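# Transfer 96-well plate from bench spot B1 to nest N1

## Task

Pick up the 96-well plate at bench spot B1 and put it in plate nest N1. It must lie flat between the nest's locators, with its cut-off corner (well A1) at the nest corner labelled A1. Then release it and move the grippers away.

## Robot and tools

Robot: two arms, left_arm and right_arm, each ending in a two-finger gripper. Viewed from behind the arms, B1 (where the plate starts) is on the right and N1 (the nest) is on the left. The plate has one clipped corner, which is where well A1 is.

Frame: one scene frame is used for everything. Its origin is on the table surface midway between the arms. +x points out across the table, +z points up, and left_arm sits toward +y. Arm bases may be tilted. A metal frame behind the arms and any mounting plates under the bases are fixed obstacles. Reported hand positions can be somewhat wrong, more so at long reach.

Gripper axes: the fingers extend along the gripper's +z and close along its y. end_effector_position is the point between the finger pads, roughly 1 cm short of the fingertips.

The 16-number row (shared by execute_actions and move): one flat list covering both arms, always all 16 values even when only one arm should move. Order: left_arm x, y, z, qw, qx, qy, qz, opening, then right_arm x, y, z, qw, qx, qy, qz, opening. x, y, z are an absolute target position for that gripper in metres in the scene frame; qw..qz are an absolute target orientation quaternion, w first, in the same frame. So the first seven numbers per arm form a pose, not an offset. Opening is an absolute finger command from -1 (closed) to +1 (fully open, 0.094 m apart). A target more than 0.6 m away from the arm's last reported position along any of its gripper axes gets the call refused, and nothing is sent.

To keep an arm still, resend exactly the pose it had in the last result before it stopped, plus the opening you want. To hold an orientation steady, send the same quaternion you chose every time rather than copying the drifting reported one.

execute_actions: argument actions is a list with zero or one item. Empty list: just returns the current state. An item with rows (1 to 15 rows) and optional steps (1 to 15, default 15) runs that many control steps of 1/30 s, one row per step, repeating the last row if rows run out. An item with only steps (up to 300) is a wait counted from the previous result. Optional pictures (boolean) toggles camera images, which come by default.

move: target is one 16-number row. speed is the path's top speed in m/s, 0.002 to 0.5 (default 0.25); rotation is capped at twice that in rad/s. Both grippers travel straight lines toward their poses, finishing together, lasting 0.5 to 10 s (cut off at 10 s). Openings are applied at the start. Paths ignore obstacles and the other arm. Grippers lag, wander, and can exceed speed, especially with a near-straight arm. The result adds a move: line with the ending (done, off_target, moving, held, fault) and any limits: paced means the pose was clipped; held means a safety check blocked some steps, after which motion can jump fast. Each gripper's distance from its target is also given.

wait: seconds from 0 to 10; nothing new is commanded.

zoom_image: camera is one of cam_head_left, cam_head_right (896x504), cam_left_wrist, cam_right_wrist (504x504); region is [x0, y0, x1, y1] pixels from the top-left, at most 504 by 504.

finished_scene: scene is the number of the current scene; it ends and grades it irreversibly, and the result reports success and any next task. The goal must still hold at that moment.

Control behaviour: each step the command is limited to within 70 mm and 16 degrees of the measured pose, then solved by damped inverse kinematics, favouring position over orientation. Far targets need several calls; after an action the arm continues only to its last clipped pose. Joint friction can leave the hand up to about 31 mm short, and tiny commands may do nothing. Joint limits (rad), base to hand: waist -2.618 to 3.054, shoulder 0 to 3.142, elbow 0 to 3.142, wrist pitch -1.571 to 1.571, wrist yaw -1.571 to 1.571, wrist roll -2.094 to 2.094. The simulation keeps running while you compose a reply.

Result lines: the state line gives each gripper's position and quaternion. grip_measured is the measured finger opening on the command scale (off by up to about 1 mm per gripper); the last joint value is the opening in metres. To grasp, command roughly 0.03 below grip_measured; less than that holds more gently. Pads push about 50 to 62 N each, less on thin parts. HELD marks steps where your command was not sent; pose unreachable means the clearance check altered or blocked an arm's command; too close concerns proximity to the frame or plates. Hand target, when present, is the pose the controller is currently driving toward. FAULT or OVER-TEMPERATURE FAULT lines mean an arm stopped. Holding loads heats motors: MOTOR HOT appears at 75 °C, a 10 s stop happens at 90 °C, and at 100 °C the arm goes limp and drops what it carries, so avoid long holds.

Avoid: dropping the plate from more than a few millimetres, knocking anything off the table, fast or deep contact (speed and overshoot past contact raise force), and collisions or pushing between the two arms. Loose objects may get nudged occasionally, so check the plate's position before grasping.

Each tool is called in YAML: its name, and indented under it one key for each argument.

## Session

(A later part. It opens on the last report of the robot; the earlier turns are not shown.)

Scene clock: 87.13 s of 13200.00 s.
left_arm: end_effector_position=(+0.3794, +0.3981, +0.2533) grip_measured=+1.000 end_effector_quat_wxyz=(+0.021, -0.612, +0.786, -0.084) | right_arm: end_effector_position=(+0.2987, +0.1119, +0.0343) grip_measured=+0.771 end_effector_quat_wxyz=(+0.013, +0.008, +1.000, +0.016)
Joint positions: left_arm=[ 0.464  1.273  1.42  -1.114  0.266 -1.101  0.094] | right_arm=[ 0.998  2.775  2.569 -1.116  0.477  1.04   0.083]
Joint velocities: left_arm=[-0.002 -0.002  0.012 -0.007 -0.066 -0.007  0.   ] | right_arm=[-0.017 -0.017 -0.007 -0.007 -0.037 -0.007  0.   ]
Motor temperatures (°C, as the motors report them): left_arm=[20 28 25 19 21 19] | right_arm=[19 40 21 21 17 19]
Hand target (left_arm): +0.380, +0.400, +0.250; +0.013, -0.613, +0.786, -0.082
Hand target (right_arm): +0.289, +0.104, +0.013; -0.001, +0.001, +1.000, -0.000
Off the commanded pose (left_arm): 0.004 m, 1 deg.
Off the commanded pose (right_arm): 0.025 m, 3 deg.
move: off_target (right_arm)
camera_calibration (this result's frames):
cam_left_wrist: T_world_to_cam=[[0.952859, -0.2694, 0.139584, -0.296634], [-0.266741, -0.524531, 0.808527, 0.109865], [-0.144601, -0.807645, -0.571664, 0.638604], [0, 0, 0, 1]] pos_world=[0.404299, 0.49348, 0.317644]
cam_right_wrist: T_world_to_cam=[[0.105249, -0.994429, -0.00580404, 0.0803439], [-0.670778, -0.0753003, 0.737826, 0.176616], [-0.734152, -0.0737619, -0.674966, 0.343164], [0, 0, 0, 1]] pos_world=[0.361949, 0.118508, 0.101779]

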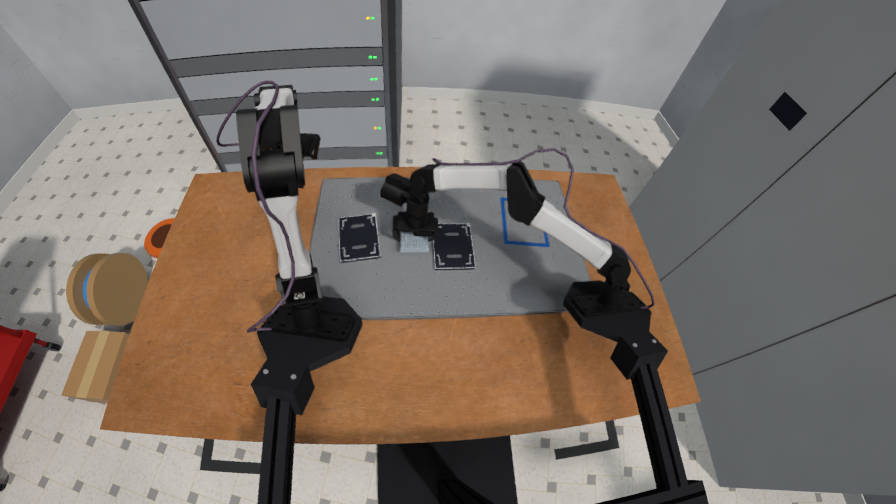

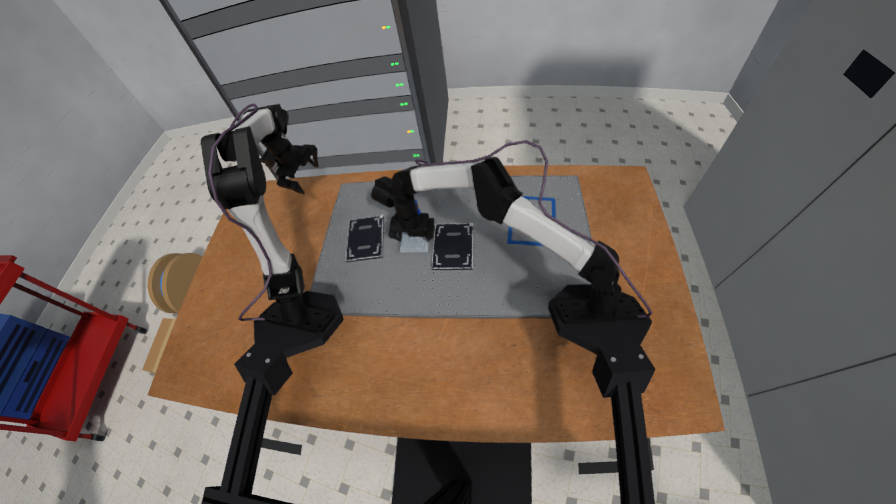

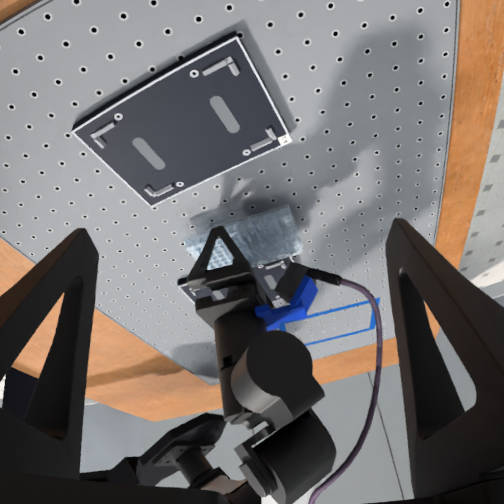

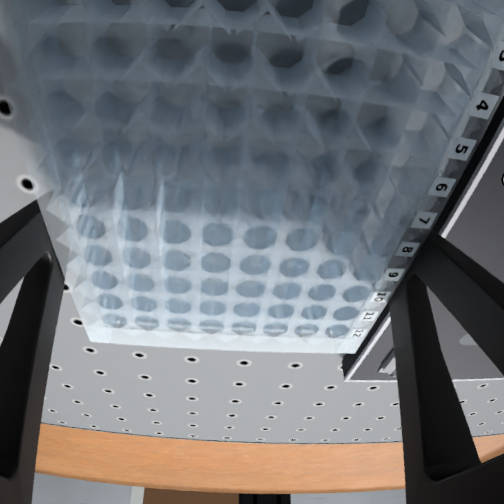

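move:
  target: [0.38,0.40,0.25,0.013,-0.613,0.786,-0.082,1,0.285,0.135,0.035,0,0,1,0,0.73]
  speed: 0.02

move:
  target: [0.38,0.40,0.25,0.013,-0.613,0.786,-0.082,1,0.28,0.13,-0.005,0,0,1,0,0.73]
  speed: 0.02

Scene clock: 90.57 s of 13200.00 s.
left_arm: end_effector_position=(+0.3794, +0.3981, +0.2533) grip_measured=+1.000 end_effector_quat_wxyz=(+0.021, -0.612, +0.786, -0.084) | right_arm: end_effector_position=(+0.2940, +0.1307, +0.0440) grip_measured=+0.771 end_effector_quat_wxyz=(+0.018, +0.002, +0.999, +0.032)
Joint positions: left_arm=[ 0.464  1.273  1.42  -1.114  0.266 -1.101  0.094] | right_arm=[ 1.025  2.897  2.829 -1.231  0.477  1.043  0.083]
Joint velocities: left_arm=[ 0.007 -0.002 -0.002  0.095 -0.037  0.037  0.   ] | right_arm=[ 0.012 -0.017 -0.022  0.022  0.022  0.022 -0.   ]
Motor temperatures (°C, as the motors report them): left_arm=[20 27 26 19 21 19] | right_arm=[20 41 21 21 17 19]
Hand target (left_arm): +0.380, +0.400, +0.250; +0.013, -0.613, +0.786, -0.082
Hand target (right_arm): +0.285, +0.134, +0.035; +0.016, -0.000, +0.999, +0.031
Off the commanded pose (left_arm): 0.004 m, 1 deg.
Off the commanded pose (right_arm): 0.013 m, 4 deg.
elbow stopped short (right arm): the move would have taken joint 3 (elbow) straighter than the controller allows; a more bent joint 3 avoids this.
move: off_target (right_arm)
camera_calibration (this result's frames):
cam_left_wrist: T_world_to_cam=[[0.952859, -0.2694, 0.139584, -0.296634], [-0.266741, -0.524531, 0.808527, 0.109865], [-0.144601, -0.807645, -0.571664, 0.638604], [0, 0, 0, 1]] pos_world=[0.404299, 0.49348, 0.317644]
cam_right_wrist: T_world_to_cam=[[0.116457, -0.992534, -0.0362546, 0.0973944], [-0.677837, -0.106107, 0.727515, 0.174302], [-0.72593, -0.0601497, -0.685133, 0.343967], [0, 0, 0, 1]] pos_world=[0.356502, 0.135851, 0.112387]

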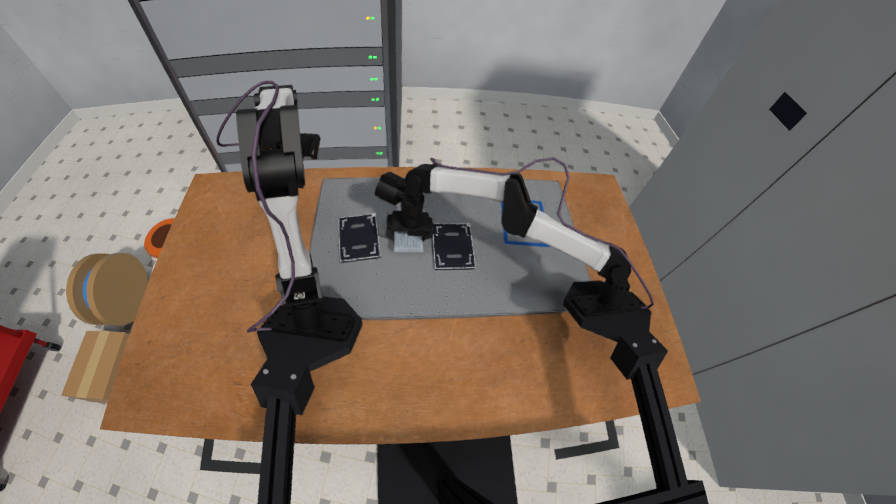

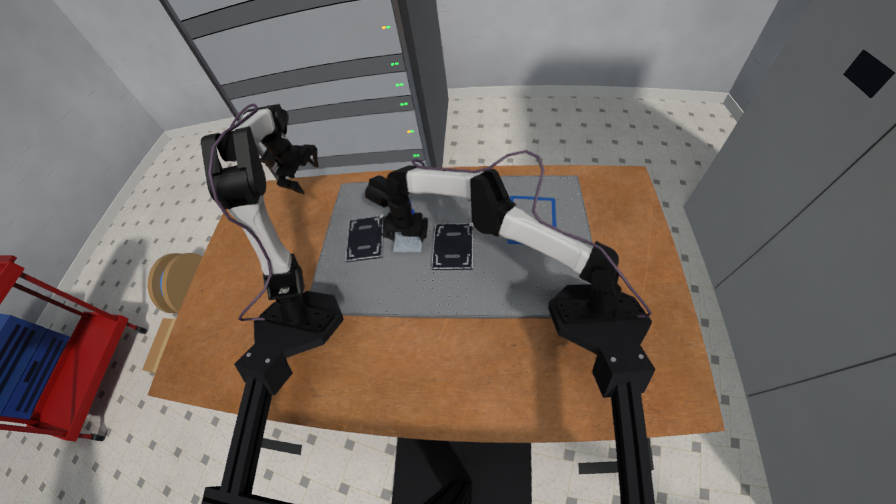

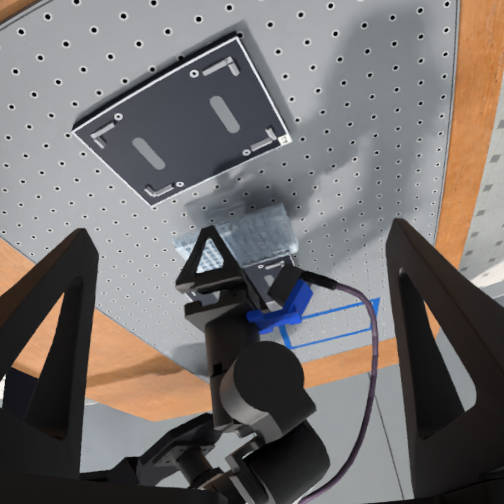

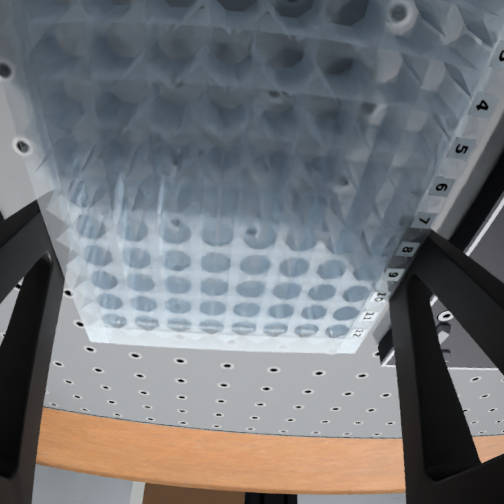

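Scene clock: 93.33 s of 13200.00 s.
left_arm: end_effector_position=(+0.3794, +0.3981, +0.2533) grip_measured=+1.000 end_effector_quat_wxyz=(+0.021, -0.612, +0.786, -0.084) | right_arm: end_effector_position=(+0.2803, +0.1312, +0.0202) grip_measured=+0.771 end_effector_quat_wxyz=(+0.013, -0.004, +1.000, +0.022)
Joint positions: left_arm=[ 0.464  1.273  1.42  -1.114  0.266 -1.101  0.094] | right_arm=[ 1.025  2.948  2.829 -1.206  0.477  1.042  0.083]
Joint velocities: left_arm=[ 0.002  0.007  0.002  0.037 -0.007  0.051  0.   ] | right_arm=[ 0.007 -0.007  0.002 -0.051 -0.022 -0.007  0.001]
Motor temperatures (°C, as the motors report them): left_arm=[20 27 26 19 21 19] | right_arm=[20 41 22 21 17 19]
Hand target (left_arm): +0.380, +0.400, +0.250; +0.013, -0.613, +0.786, -0.082
Hand target (right_arm): +0.279, +0.127, -0.004; +0.008, +0.000, +1.000, +0.016
Off the commanded pose (left_arm): 0.004 m, 1 deg.
Off the commanded pose (right_arm): 0.025 m, 3 deg.
elbow stopped short (right arm): the move would have taken joint 3 (elbow) straighter than the controller allows; a more bent joint 3 avoids this.
move: off_target (right_arm)
camera_calibration (this result's frames):
cam_left_wrist: T_world_to_cam=[[0.952859, -0.2694, 0.139584, -0.296634], [-0.266741, -0.524531, 0.808527, 0.109865], [-0.144601, -0.807645, -0.571664, 0.638604], [0, 0, 0, 1]] pos_world=[0.404299, 0.49348, 0.317644]
cam_right_wrist: T_world_to_cam=[[0.129269, -0.991461, -0.0171474, 0.094475], [-0.668394, -0.0998944, 0.737069, 0.178729], [-0.732488, -0.0838189, -0.6756, 0.322493], [0, 0, 0, 1]] pos_world=[0.343471, 0.138553, 0.0877611]

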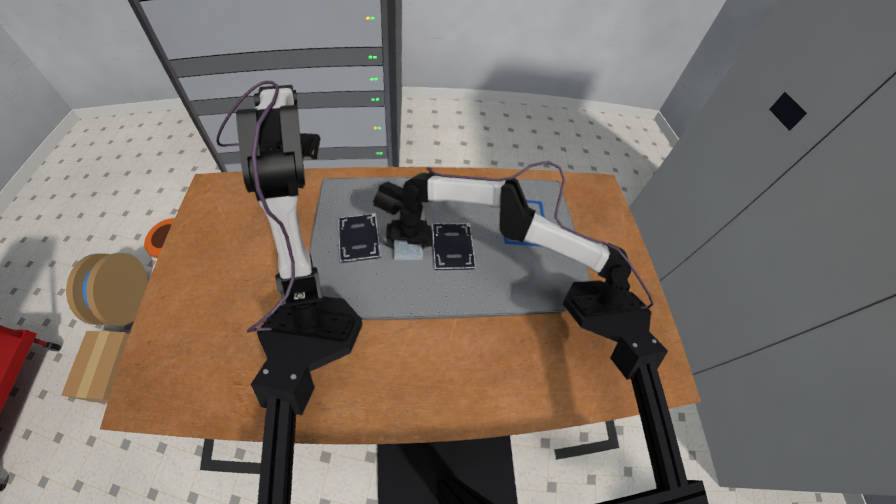

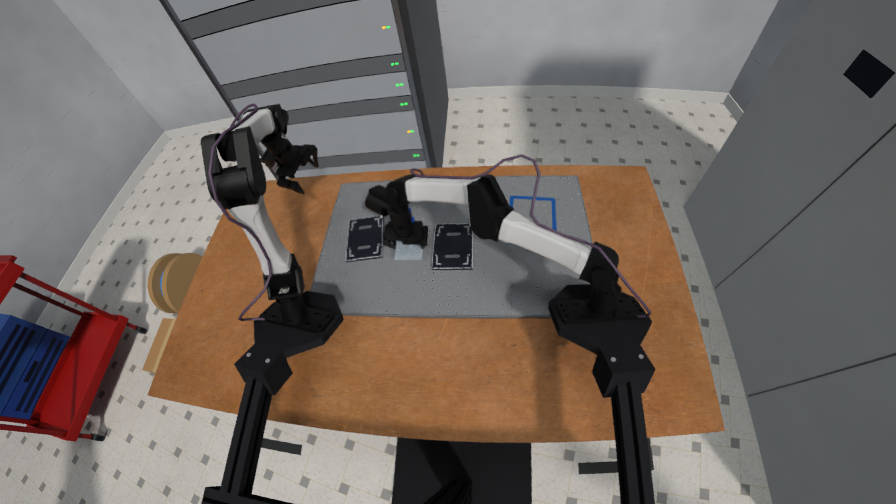

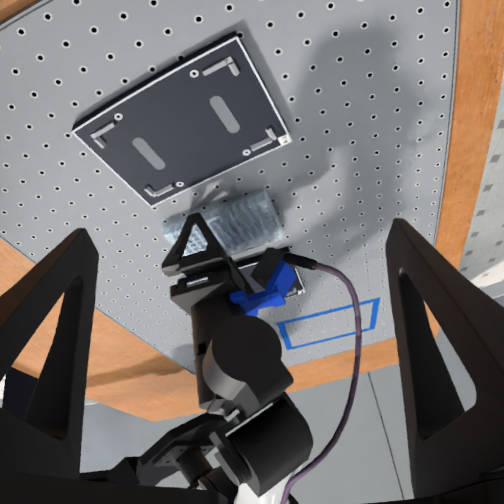

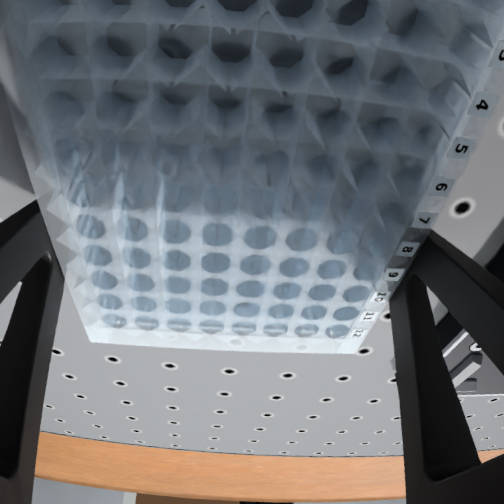

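Down at grasp height. Release, lift, retreat.

move:
  target: [0.38,0.40,0.25,0.013,-0.613,0.786,-0.082,1,0.28,0.131,0.02,0.013,0,1,0.022,1]

move:
  target: [0.38,0.40,0.25,0.013,-0.613,0.786,-0.082,1,0.27,0.12,0.11,0,0,1,0,1]
  speed: 0.06

move:
  target: [0.38,0.30,0.2,0,0,1,0,1,0.3,-0.38,0.2,0,0,1,0,1]

Scene clock: 96.20 s of 13200.00 s.
left_arm: end_effector_position=(+0.3794, +0.3981, +0.2533) grip_measured=+1.000 end_effector_quat_wxyz=(+0.021, -0.612, +0.786, -0.084) | right_arm: end_effector_position=(+0.2802, +0.1317, +0.0208) grip_measured=+1.000 end_effector_quat_wxyz=(+0.013, -0.004, +1.000, +0.023)
Joint positions: left_arm=[ 0.464  1.273  1.42  -1.114  0.266 -1.101  0.094] | right_arm=[ 1.027  2.947  2.829 -1.205  0.477  1.043  0.094]
Joint velocities: left_arm=[-0.032 -0.002 -0.017  0.022 -0.022  0.051  0.   ] | right_arm=[-0.012  0.007  0.002 -0.007  0.022  0.022  0.   ]
Motor temperatures (°C, as the motors report them): left_arm=[20 27 26 19 21 19] | right_arm=[20 42 22 21 17 19]
Hand target (left_arm): +0.380, +0.400, +0.250; +0.013, -0.613, +0.786, -0.082
Hand target (right_arm): +0.280, +0.131, +0.020; +0.013, -0.000, +1.000, +0.021
Off the commanded pose (left_arm): 0.004 m, 1 deg.
Off the commanded pose (right_arm): 0.001 m, 0 deg.
move: done
camera_calibration (this result's frames):
cam_left_wrist: T_world_to_cam=[[0.952859, -0.2694, 0.139584, -0.296634], [-0.266741, -0.524531, 0.808527, 0.109865], [-0.144601, -0.807645, -0.571664, 0.638604], [0, 0, 0, 1]] pos_world=[0.404299, 0.49348, 0.317644]
cam_right_wrist: T_world_to_cam=[[0.128822, -0.991489, -0.0188156, 0.0952528], [-0.66893, -0.100888, 0.736447, 0.178494], [-0.732078, -0.0822844, -0.676233, 0.322572], [0, 0, 0, 1]] pos_world=[0.343277, 0.138993, 0.0884751]

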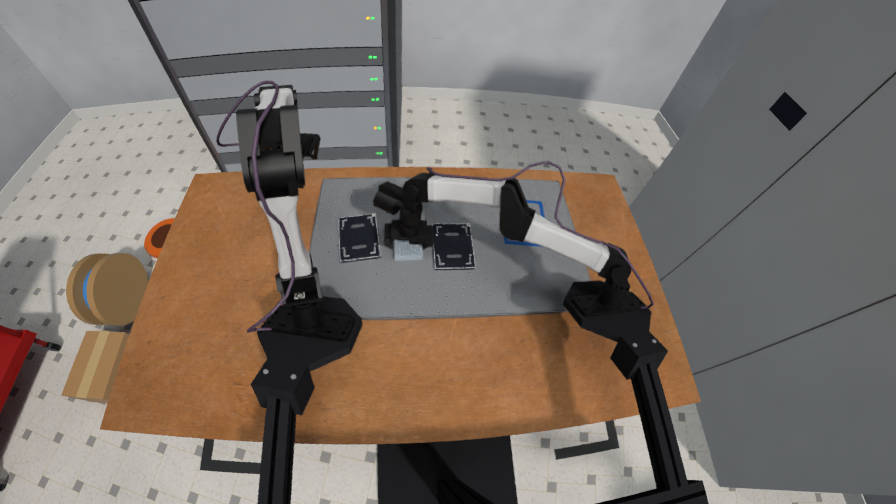

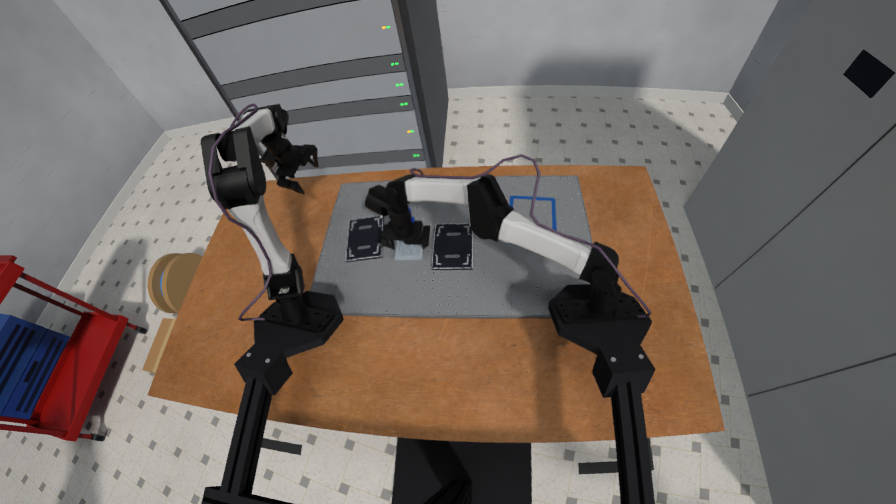

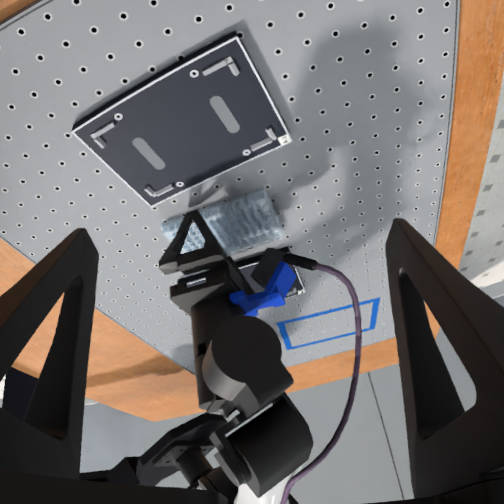

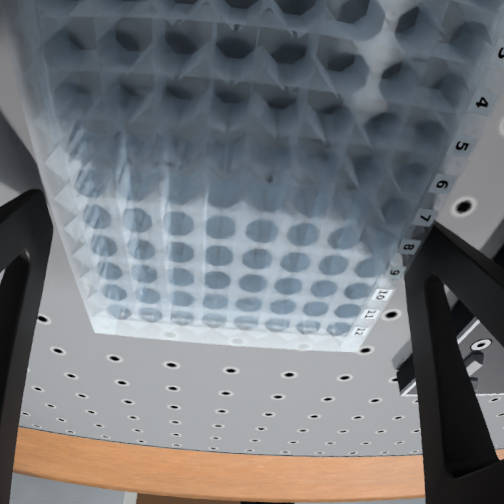

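Scene clock: 98.07 s of 13200.00 s.
left_arm: end_effector_position=(+0.3794, +0.3981, +0.2533) grip_measured=+1.000 end_effector_quat_wxyz=(+0.021, -0.612, +0.786, -0.084) | right_arm: end_effector_position=(+0.2656, +0.1200, +0.0988) grip_measured=+1.000 end_effector_quat_wxyz=(-0.001, -0.006, +1.000, +0.007)
Joint positions: left_arm=[ 0.464  1.273  1.42  -1.114  0.266 -1.101  0.094] | right_arm=[ 1.104  2.818  2.829 -1.42   0.483  1.146  0.094]
Joint velocities: left_arm=[-0.007 -0.017  0.002  0.007 -0.022  0.022  0.   ] | right_arm=[ 0.007  0.002 -0.007 -0.007 -0.037  0.022  0.   ]
Motor temperatures (°C, as the motors report them): left_arm=[20 27 26 19 21 19] | right_arm=[20 43 22 21 17 19]
Hand target (left_arm): +0.380, +0.400, +0.250; +0.013, -0.613, +0.786, -0.082
Hand target (right_arm): +0.271, +0.121, +0.110; +0.007, +0.000, +1.000, +0.013
Off the commanded pose (left_arm): 0.004 m, 1 deg.
Off the commanded pose (right_arm): 0.012 m, 1 deg.
elbow stopped short (right arm): the move would have taken joint 3 (elbow) straighter than the controller allows; a more bent joint 3 avoids this.
move: off_target (right_arm)
camera_calibration (this result's frames):
cam_left_wrist: T_world_to_cam=[[0.952859, -0.2694, 0.139584, -0.296634], [-0.266741, -0.524531, 0.808527, 0.109865], [-0.144601, -0.807645, -0.571664, 0.638604], [0, 0, 0, 1]] pos_world=[0.404299, 0.49348, 0.317644]
cam_right_wrist: T_world_to_cam=[[0.132758, -0.991107, 0.00911216, 0.083081], [-0.648312, -0.0798797, 0.757173, 0.100122], [-0.749711, -0.106428, -0.653151, 0.368946], [0, 0, 0, 1]] pos_world=[0.330484, 0.129606, 0.16441]

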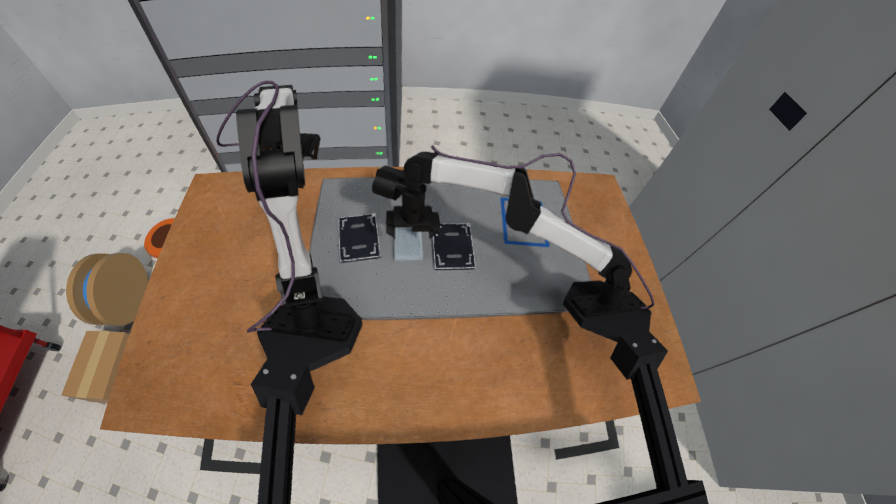

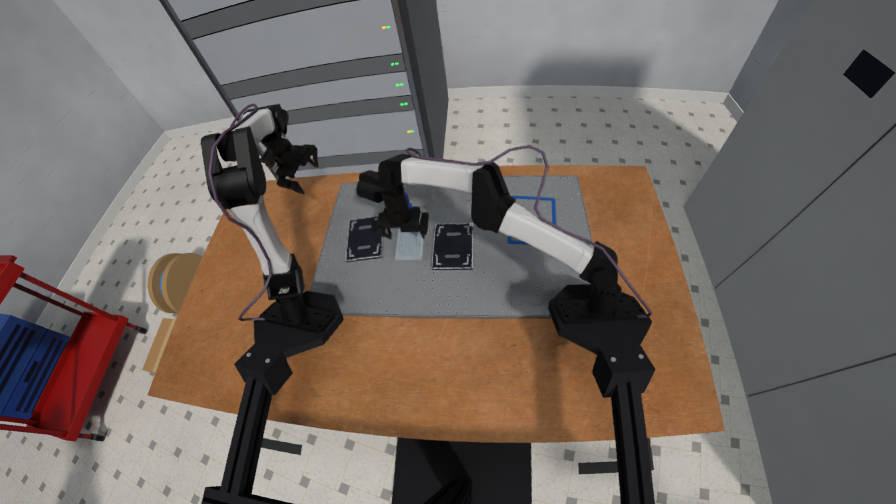

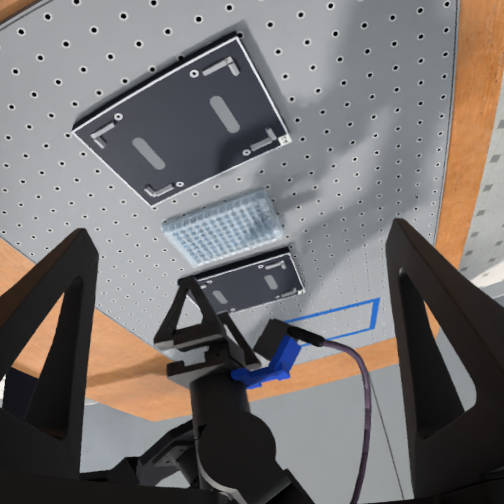

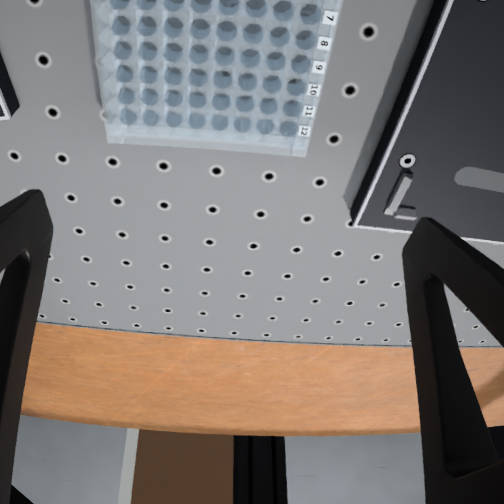

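Scene clock: 101.50 s of 13200.00 s.
left_arm: end_effector_position=(+0.3783, +0.3013, +0.2064) grip_measured=+1.000 end_effector_quat_wxyz=(-0.000, -0.007, +1.000, +0.001) | right_arm: end_effector_position=(+0.2988, -0.3774, +0.1975) grip_measured=+1.000 end_effector_quat_wxyz=(-0.011, +0.003, +1.000, +0.004)
Joint positions: left_arm=[-0.031  1.409  1.42  -1.084 -0.112 -0.205  0.094] | right_arm=[-0.094  1.031  0.953 -1.006  0.043 -0.002  0.094]
Joint velocities: left_arm=[-0.017 -0.002  0.002 -0.051  0.007 -0.095  0.   ] | right_arm=[ 0.007 -0.017  0.002 -0.022 -0.022  0.007  0.   ]
Motor temperatures (°C, as the motors report them): left_arm=[20 27 26 19 21 19] | right_arm=[20 43 22 21 17 19]
Hand target (left_arm): +0.378, +0.299, +0.200; -0.002, +0.001, +1.000, +0.003
Hand target (right_arm): +0.299, -0.379, +0.202; -0.007, +0.004, +1.000, +0.006
Off the commanded pose (left_arm): 0.007 m, 1 deg.
Off the commanded pose (right_arm): 0.004 m, 1 deg.
move: done
camera_calibration (this result's frames):
cam_left_wrist: T_world_to_cam=[[-0.0179841, -0.999593, -0.022149, 0.305619], [-0.6303, -0.00586199, 0.77633, 0.0846538], [-0.776144, 0.0279221, -0.629938, 0.532605], [0, 0, 0, 1]] pos_world=[0.472231, 0.29112, 0.276558]
cam_right_wrist: T_world_to_cam=[[0.11499, -0.993278, 0.0132503, -0.411523], [-0.634107, -0.0631285, 0.770664, 0.00652462], [-0.764648, -0.0970205, -0.637104, 0.410184], [0, 0, 0, 1]] pos_world=[0.365105, -0.368548, 0.261754]

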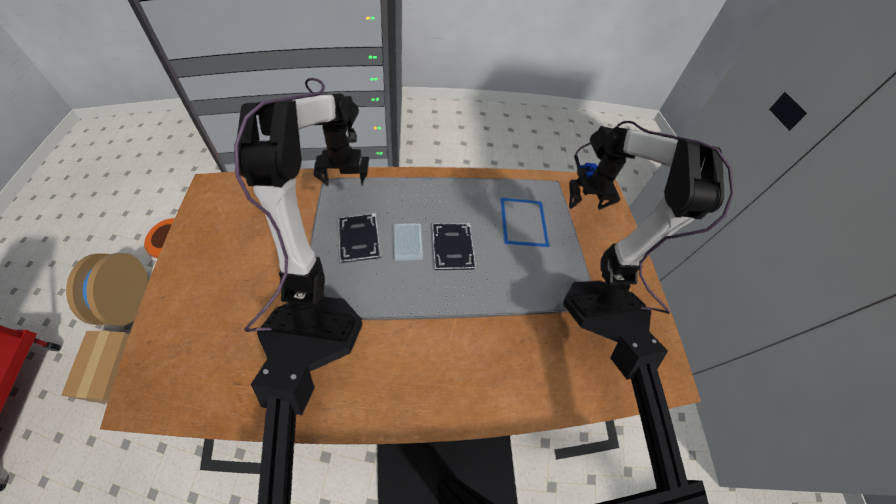

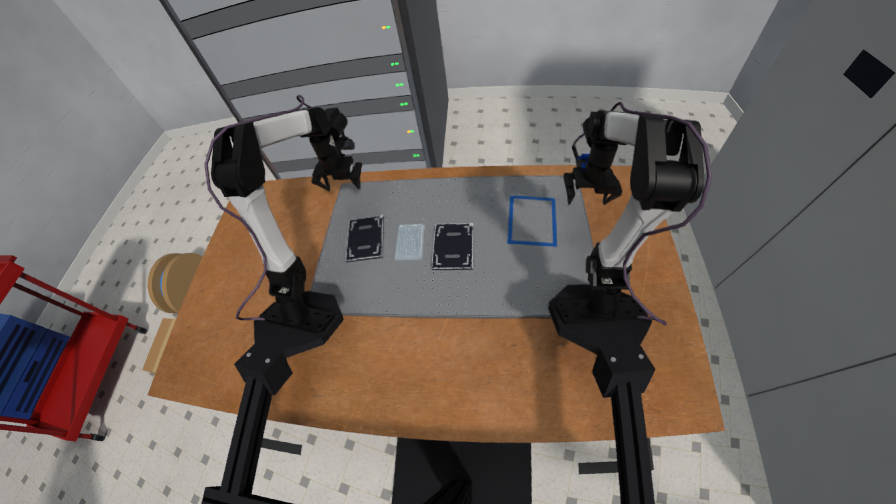

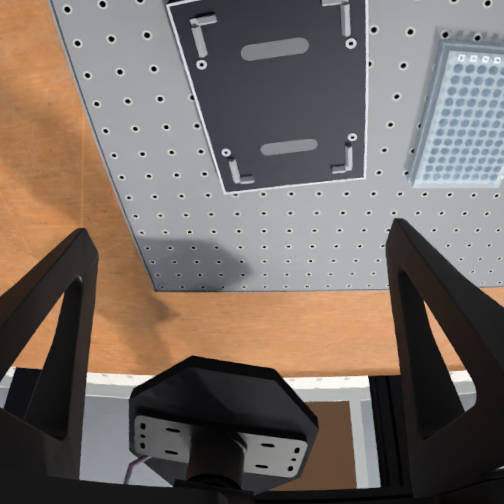

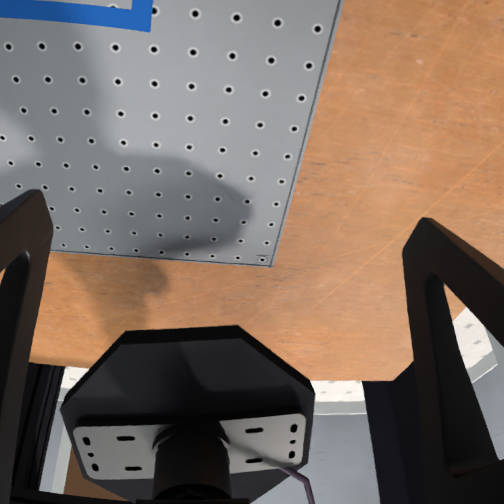

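move:
  target: [0.321,0.123,0.07,0,-0.065,0.998,0,1,0.3,-0.38,0.2,0,0,1,0,1]
  speed: 0.12

Scene clock: 114.20 s of 13200.00 s.
left_arm: end_effector_position=(+0.3094, +0.1303, +0.0683) grip_measured=+1.000 end_effector_quat_wxyz=(-0.015, -0.057, +0.998, +0.011) | right_arm: end_effector_position=(+0.2988, -0.3771, +0.1975) grip_measured=+1.000 end_effector_quat_wxyz=(-0.011, +0.000, +1.000, +0.005)
Joint positions: left_arm=[-0.529  1.816  1.25  -0.648 -0.326 -0.776  0.094] | right_arm=[-0.094  1.031  0.953 -1.006  0.041 -0.008  0.094]
Joint velocities: left_arm=[-0.007 -0.002  0.007  0.037 -0.051 -0.051  0.   ] | right_arm=[ 0.007  0.007 -0.012  0.037 -0.007 -0.037  0.   ]
Motor temperatures (°C, as the motors report them): left_arm=[20 27 26 19 21 19] | right_arm=[19 40 23 21 17 19]
Hand target (left_arm): +0.318, +0.123, +0.070; -0.001, -0.064, +0.998, +0.003
Hand target (right_arm): +0.300, -0.380, +0.200; -0.000, +0.000, +1.000, +0.000
Off the commanded pose (left_arm): 0.014 m, 2 deg.
Off the commanded pose (right_arm): 0.004 m, 1 deg.
After step 90, 7.27 s passed at rest.
move: off_target (left_arm)
camera_calibration (this result's frames):
cam_left_wrist: T_world_to_cam=[[0.0799547, -0.995858, -0.0432854, 0.101], [-0.601805, -0.0828434, 0.794335, 0.147414], [-0.794631, -0.0374615, -0.605936, 0.409525], [0, 0, 0, 1]] pos_world=[0.40606, 0.128135, 0.135422]
cam_right_wrist: T_world_to_cam=[[0.120628, -0.992634, 0.0112416, -0.412242], [-0.633782, -0.0682935, 0.770491, 0.00453464], [-0.764048, -0.100068, -0.637352, 0.408941], [0, 0, 0, 1]] pos_world=[0.365052, -0.367974, 0.26178]

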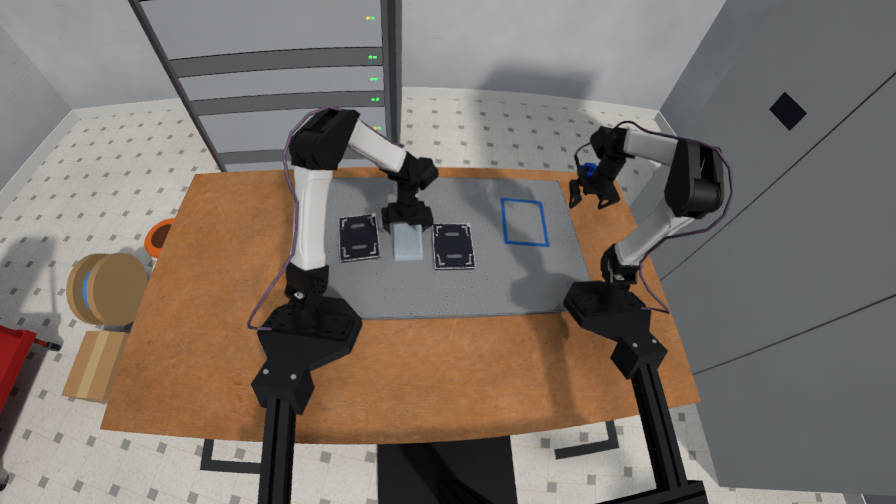

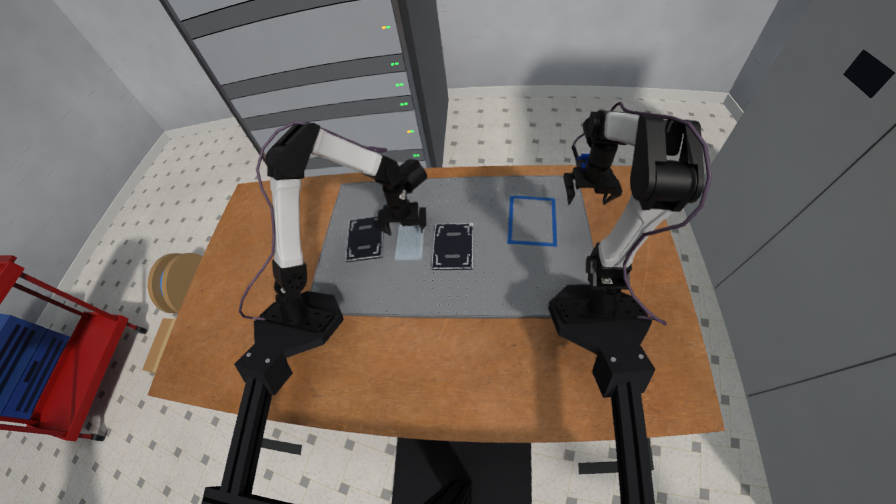

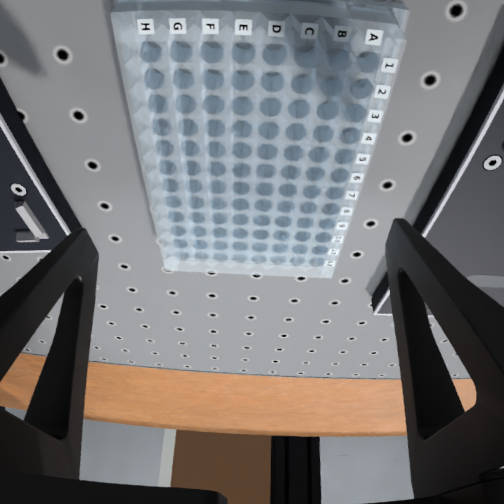

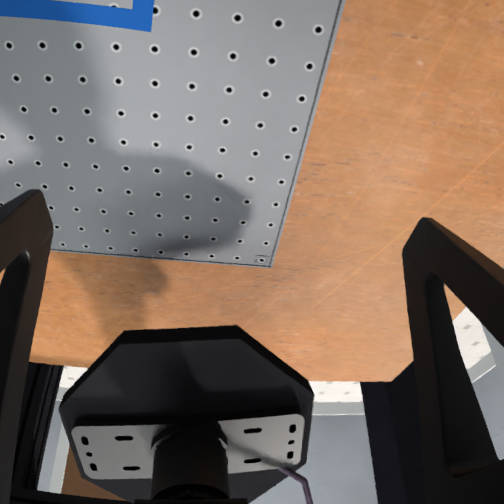

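move:
  target: [0.275,0.118,0.045,0,-0.05,0.9987,0,1,0.3,-0.38,0.2,0,0,1,0,1]
  speed: 0.03

Scene clock: 118.37 s of 13200.00 s.
left_arm: end_effector_position=(+0.2813, +0.1186, +0.0516) grip_measured=+1.000 end_effector_quat_wxyz=(+0.000, -0.051, +0.999, -0.004) | right_arm: end_effector_position=(+0.2988, -0.3771, +0.1975) grip_measured=+1.000 end_effector_quat_wxyz=(-0.011, +0.000, +1.000, +0.005)
Joint positions: left_arm=[-0.586  1.816  1.114 -0.484 -0.345 -0.805  0.094] | right_arm=[-0.094  1.031  0.953 -1.006  0.041 -0.008  0.094]
Joint velocities: left_arm=[ 0.002 -0.007 -0.002  0.022  0.022  0.007  0.   ] | right_arm=[-0.002 -0.002 -0.002 -0.007  0.022 -0.022  0.   ]
Motor temperatures (°C, as the motors report them): left_arm=[20 28 26 19 21 19] | right_arm=[19 39 23 21 17 19]
Hand target (left_arm): +0.275, +0.118, +0.045; -0.000, -0.049, +0.999, +0.000
Hand target (right_arm): +0.300, -0.380, +0.200; -0.000, +0.000, +1.000, +0.000
Off the commanded pose (left_arm): 0.009 m, 1 deg.
Off the commanded pose (right_arm): 0.004 m, 1 deg.
move: done
camera_calibration (this result's frames):
cam_left_wrist: T_world_to_cam=[[0.0692339, -0.997529, -0.0119001, 0.0924683], [-0.628274, -0.0528653, 0.776194, 0.147556], [-0.774905, -0.0462624, -0.630382, 0.373386], [0, 0, 0, 1]] pos_world=[0.375643, 0.117314, 0.121944]
cam_right_wrist: T_world_to_cam=[[0.120628, -0.992634, 0.0112416, -0.412242], [-0.633782, -0.0682935, 0.770491, 0.00453464], [-0.764048, -0.100068, -0.637352, 0.408941], [0, 0, 0, 1]] pos_world=[0.365052, -0.367974, 0.26178]

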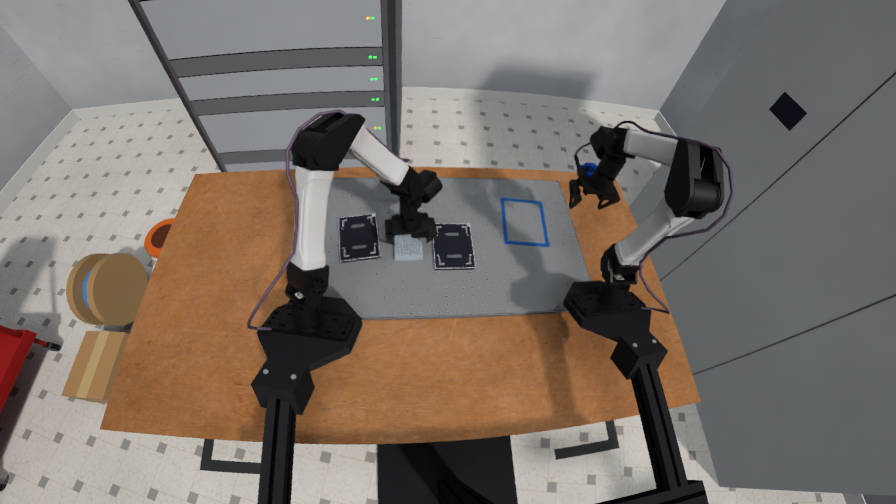

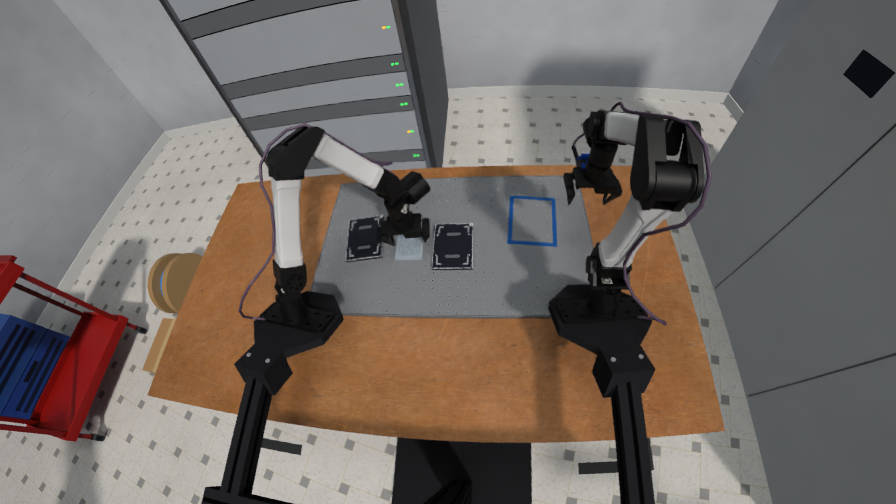

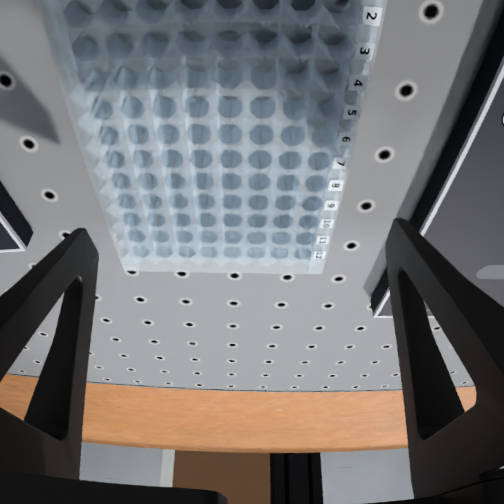

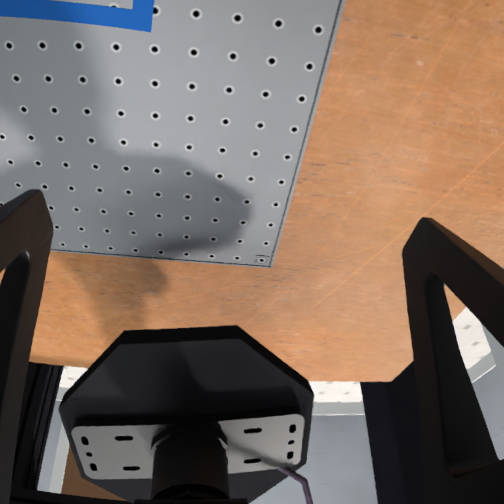

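move:
  target: [0.278,0.125,0.02,0,-0.05,0.9987,0,1,0.3,-0.38,0.2,0,0,1,0,1]
  speed: 0.02

Scene clock: 123.10 s of 13200.00 s.
left_arm: end_effector_position=(+0.2837, +0.1194, +0.0355) grip_measured=+1.000 end_effector_quat_wxyz=(+0.006, -0.050, +0.999, -0.004) | right_arm: end_effector_position=(+0.2989, -0.3771, +0.1975) grip_measured=+1.000 end_effector_quat_wxyz=(-0.011, +0.000, +1.000, +0.005)
Joint positions: left_arm=[-0.568  1.857  1.103 -0.417 -0.346 -0.782  0.094] | right_arm=[-0.094  1.031  0.953 -1.006  0.041 -0.008  0.094]
Joint velocities: left_arm=[-0.012 -0.017 -0.007 -0.022 -0.007 -0.022  0.   ] | right_arm=[ 0.007 -0.002  0.007 -0.037  0.037 -0.037  0.   ]
Motor temperatures (°C, as the motors report them): left_arm=[20 28 26 19 21 19] | right_arm=[19 38 23 21 17 19]
Hand target (left_arm): +0.278, +0.125, +0.021; -0.000, -0.050, +0.999, +0.000
Hand target (right_arm): +0.300, -0.380, +0.200; -0.000, -0.000, +1.000, +0.000
Off the commanded pose (left_arm): 0.017 m, 1 deg.
Off the commanded pose (right_arm): 0.004 m, 1 deg.
move: off_target (left_arm)
camera_calibration (this result's frames):
cam_left_wrist: T_world_to_cam=[[0.0682005, -0.997604, -0.011605, 0.0932303], [-0.637696, -0.0525354, 0.768495, 0.164542], [-0.767263, -0.0450113, -0.639751, 0.36312], [0, 0, 0, 1]] pos_world=[0.377179, 0.117996, 0.106938]
cam_right_wrist: T_world_to_cam=[[0.120983, -0.99259, 0.0112835, -0.412352], [-0.634054, -0.0685266, 0.770247, 0.00463695], [-0.763766, -0.100341, -0.637646, 0.408882], [0, 0, 0, 1]] pos_world=[0.365118, -0.367951, 0.261803]

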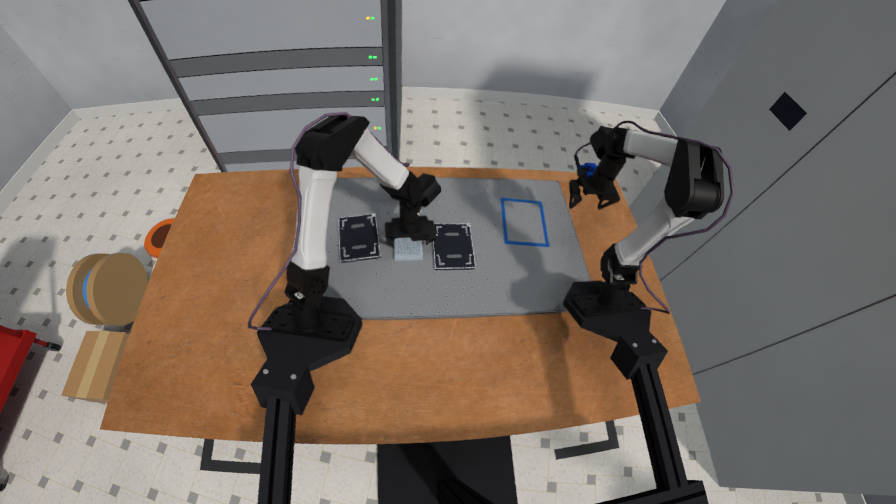

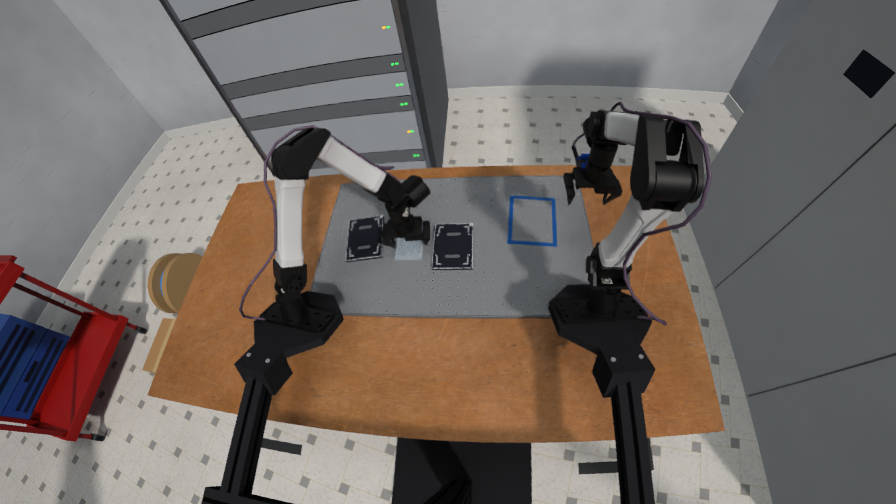

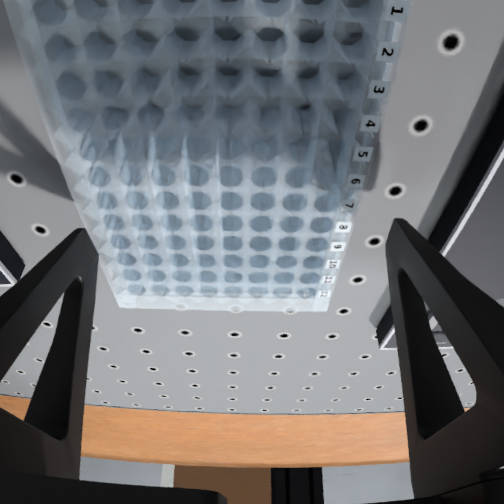

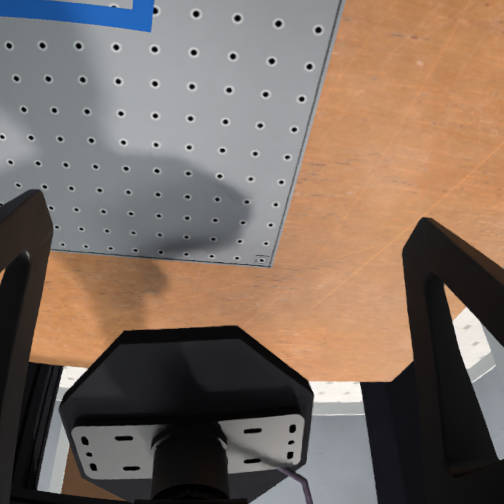

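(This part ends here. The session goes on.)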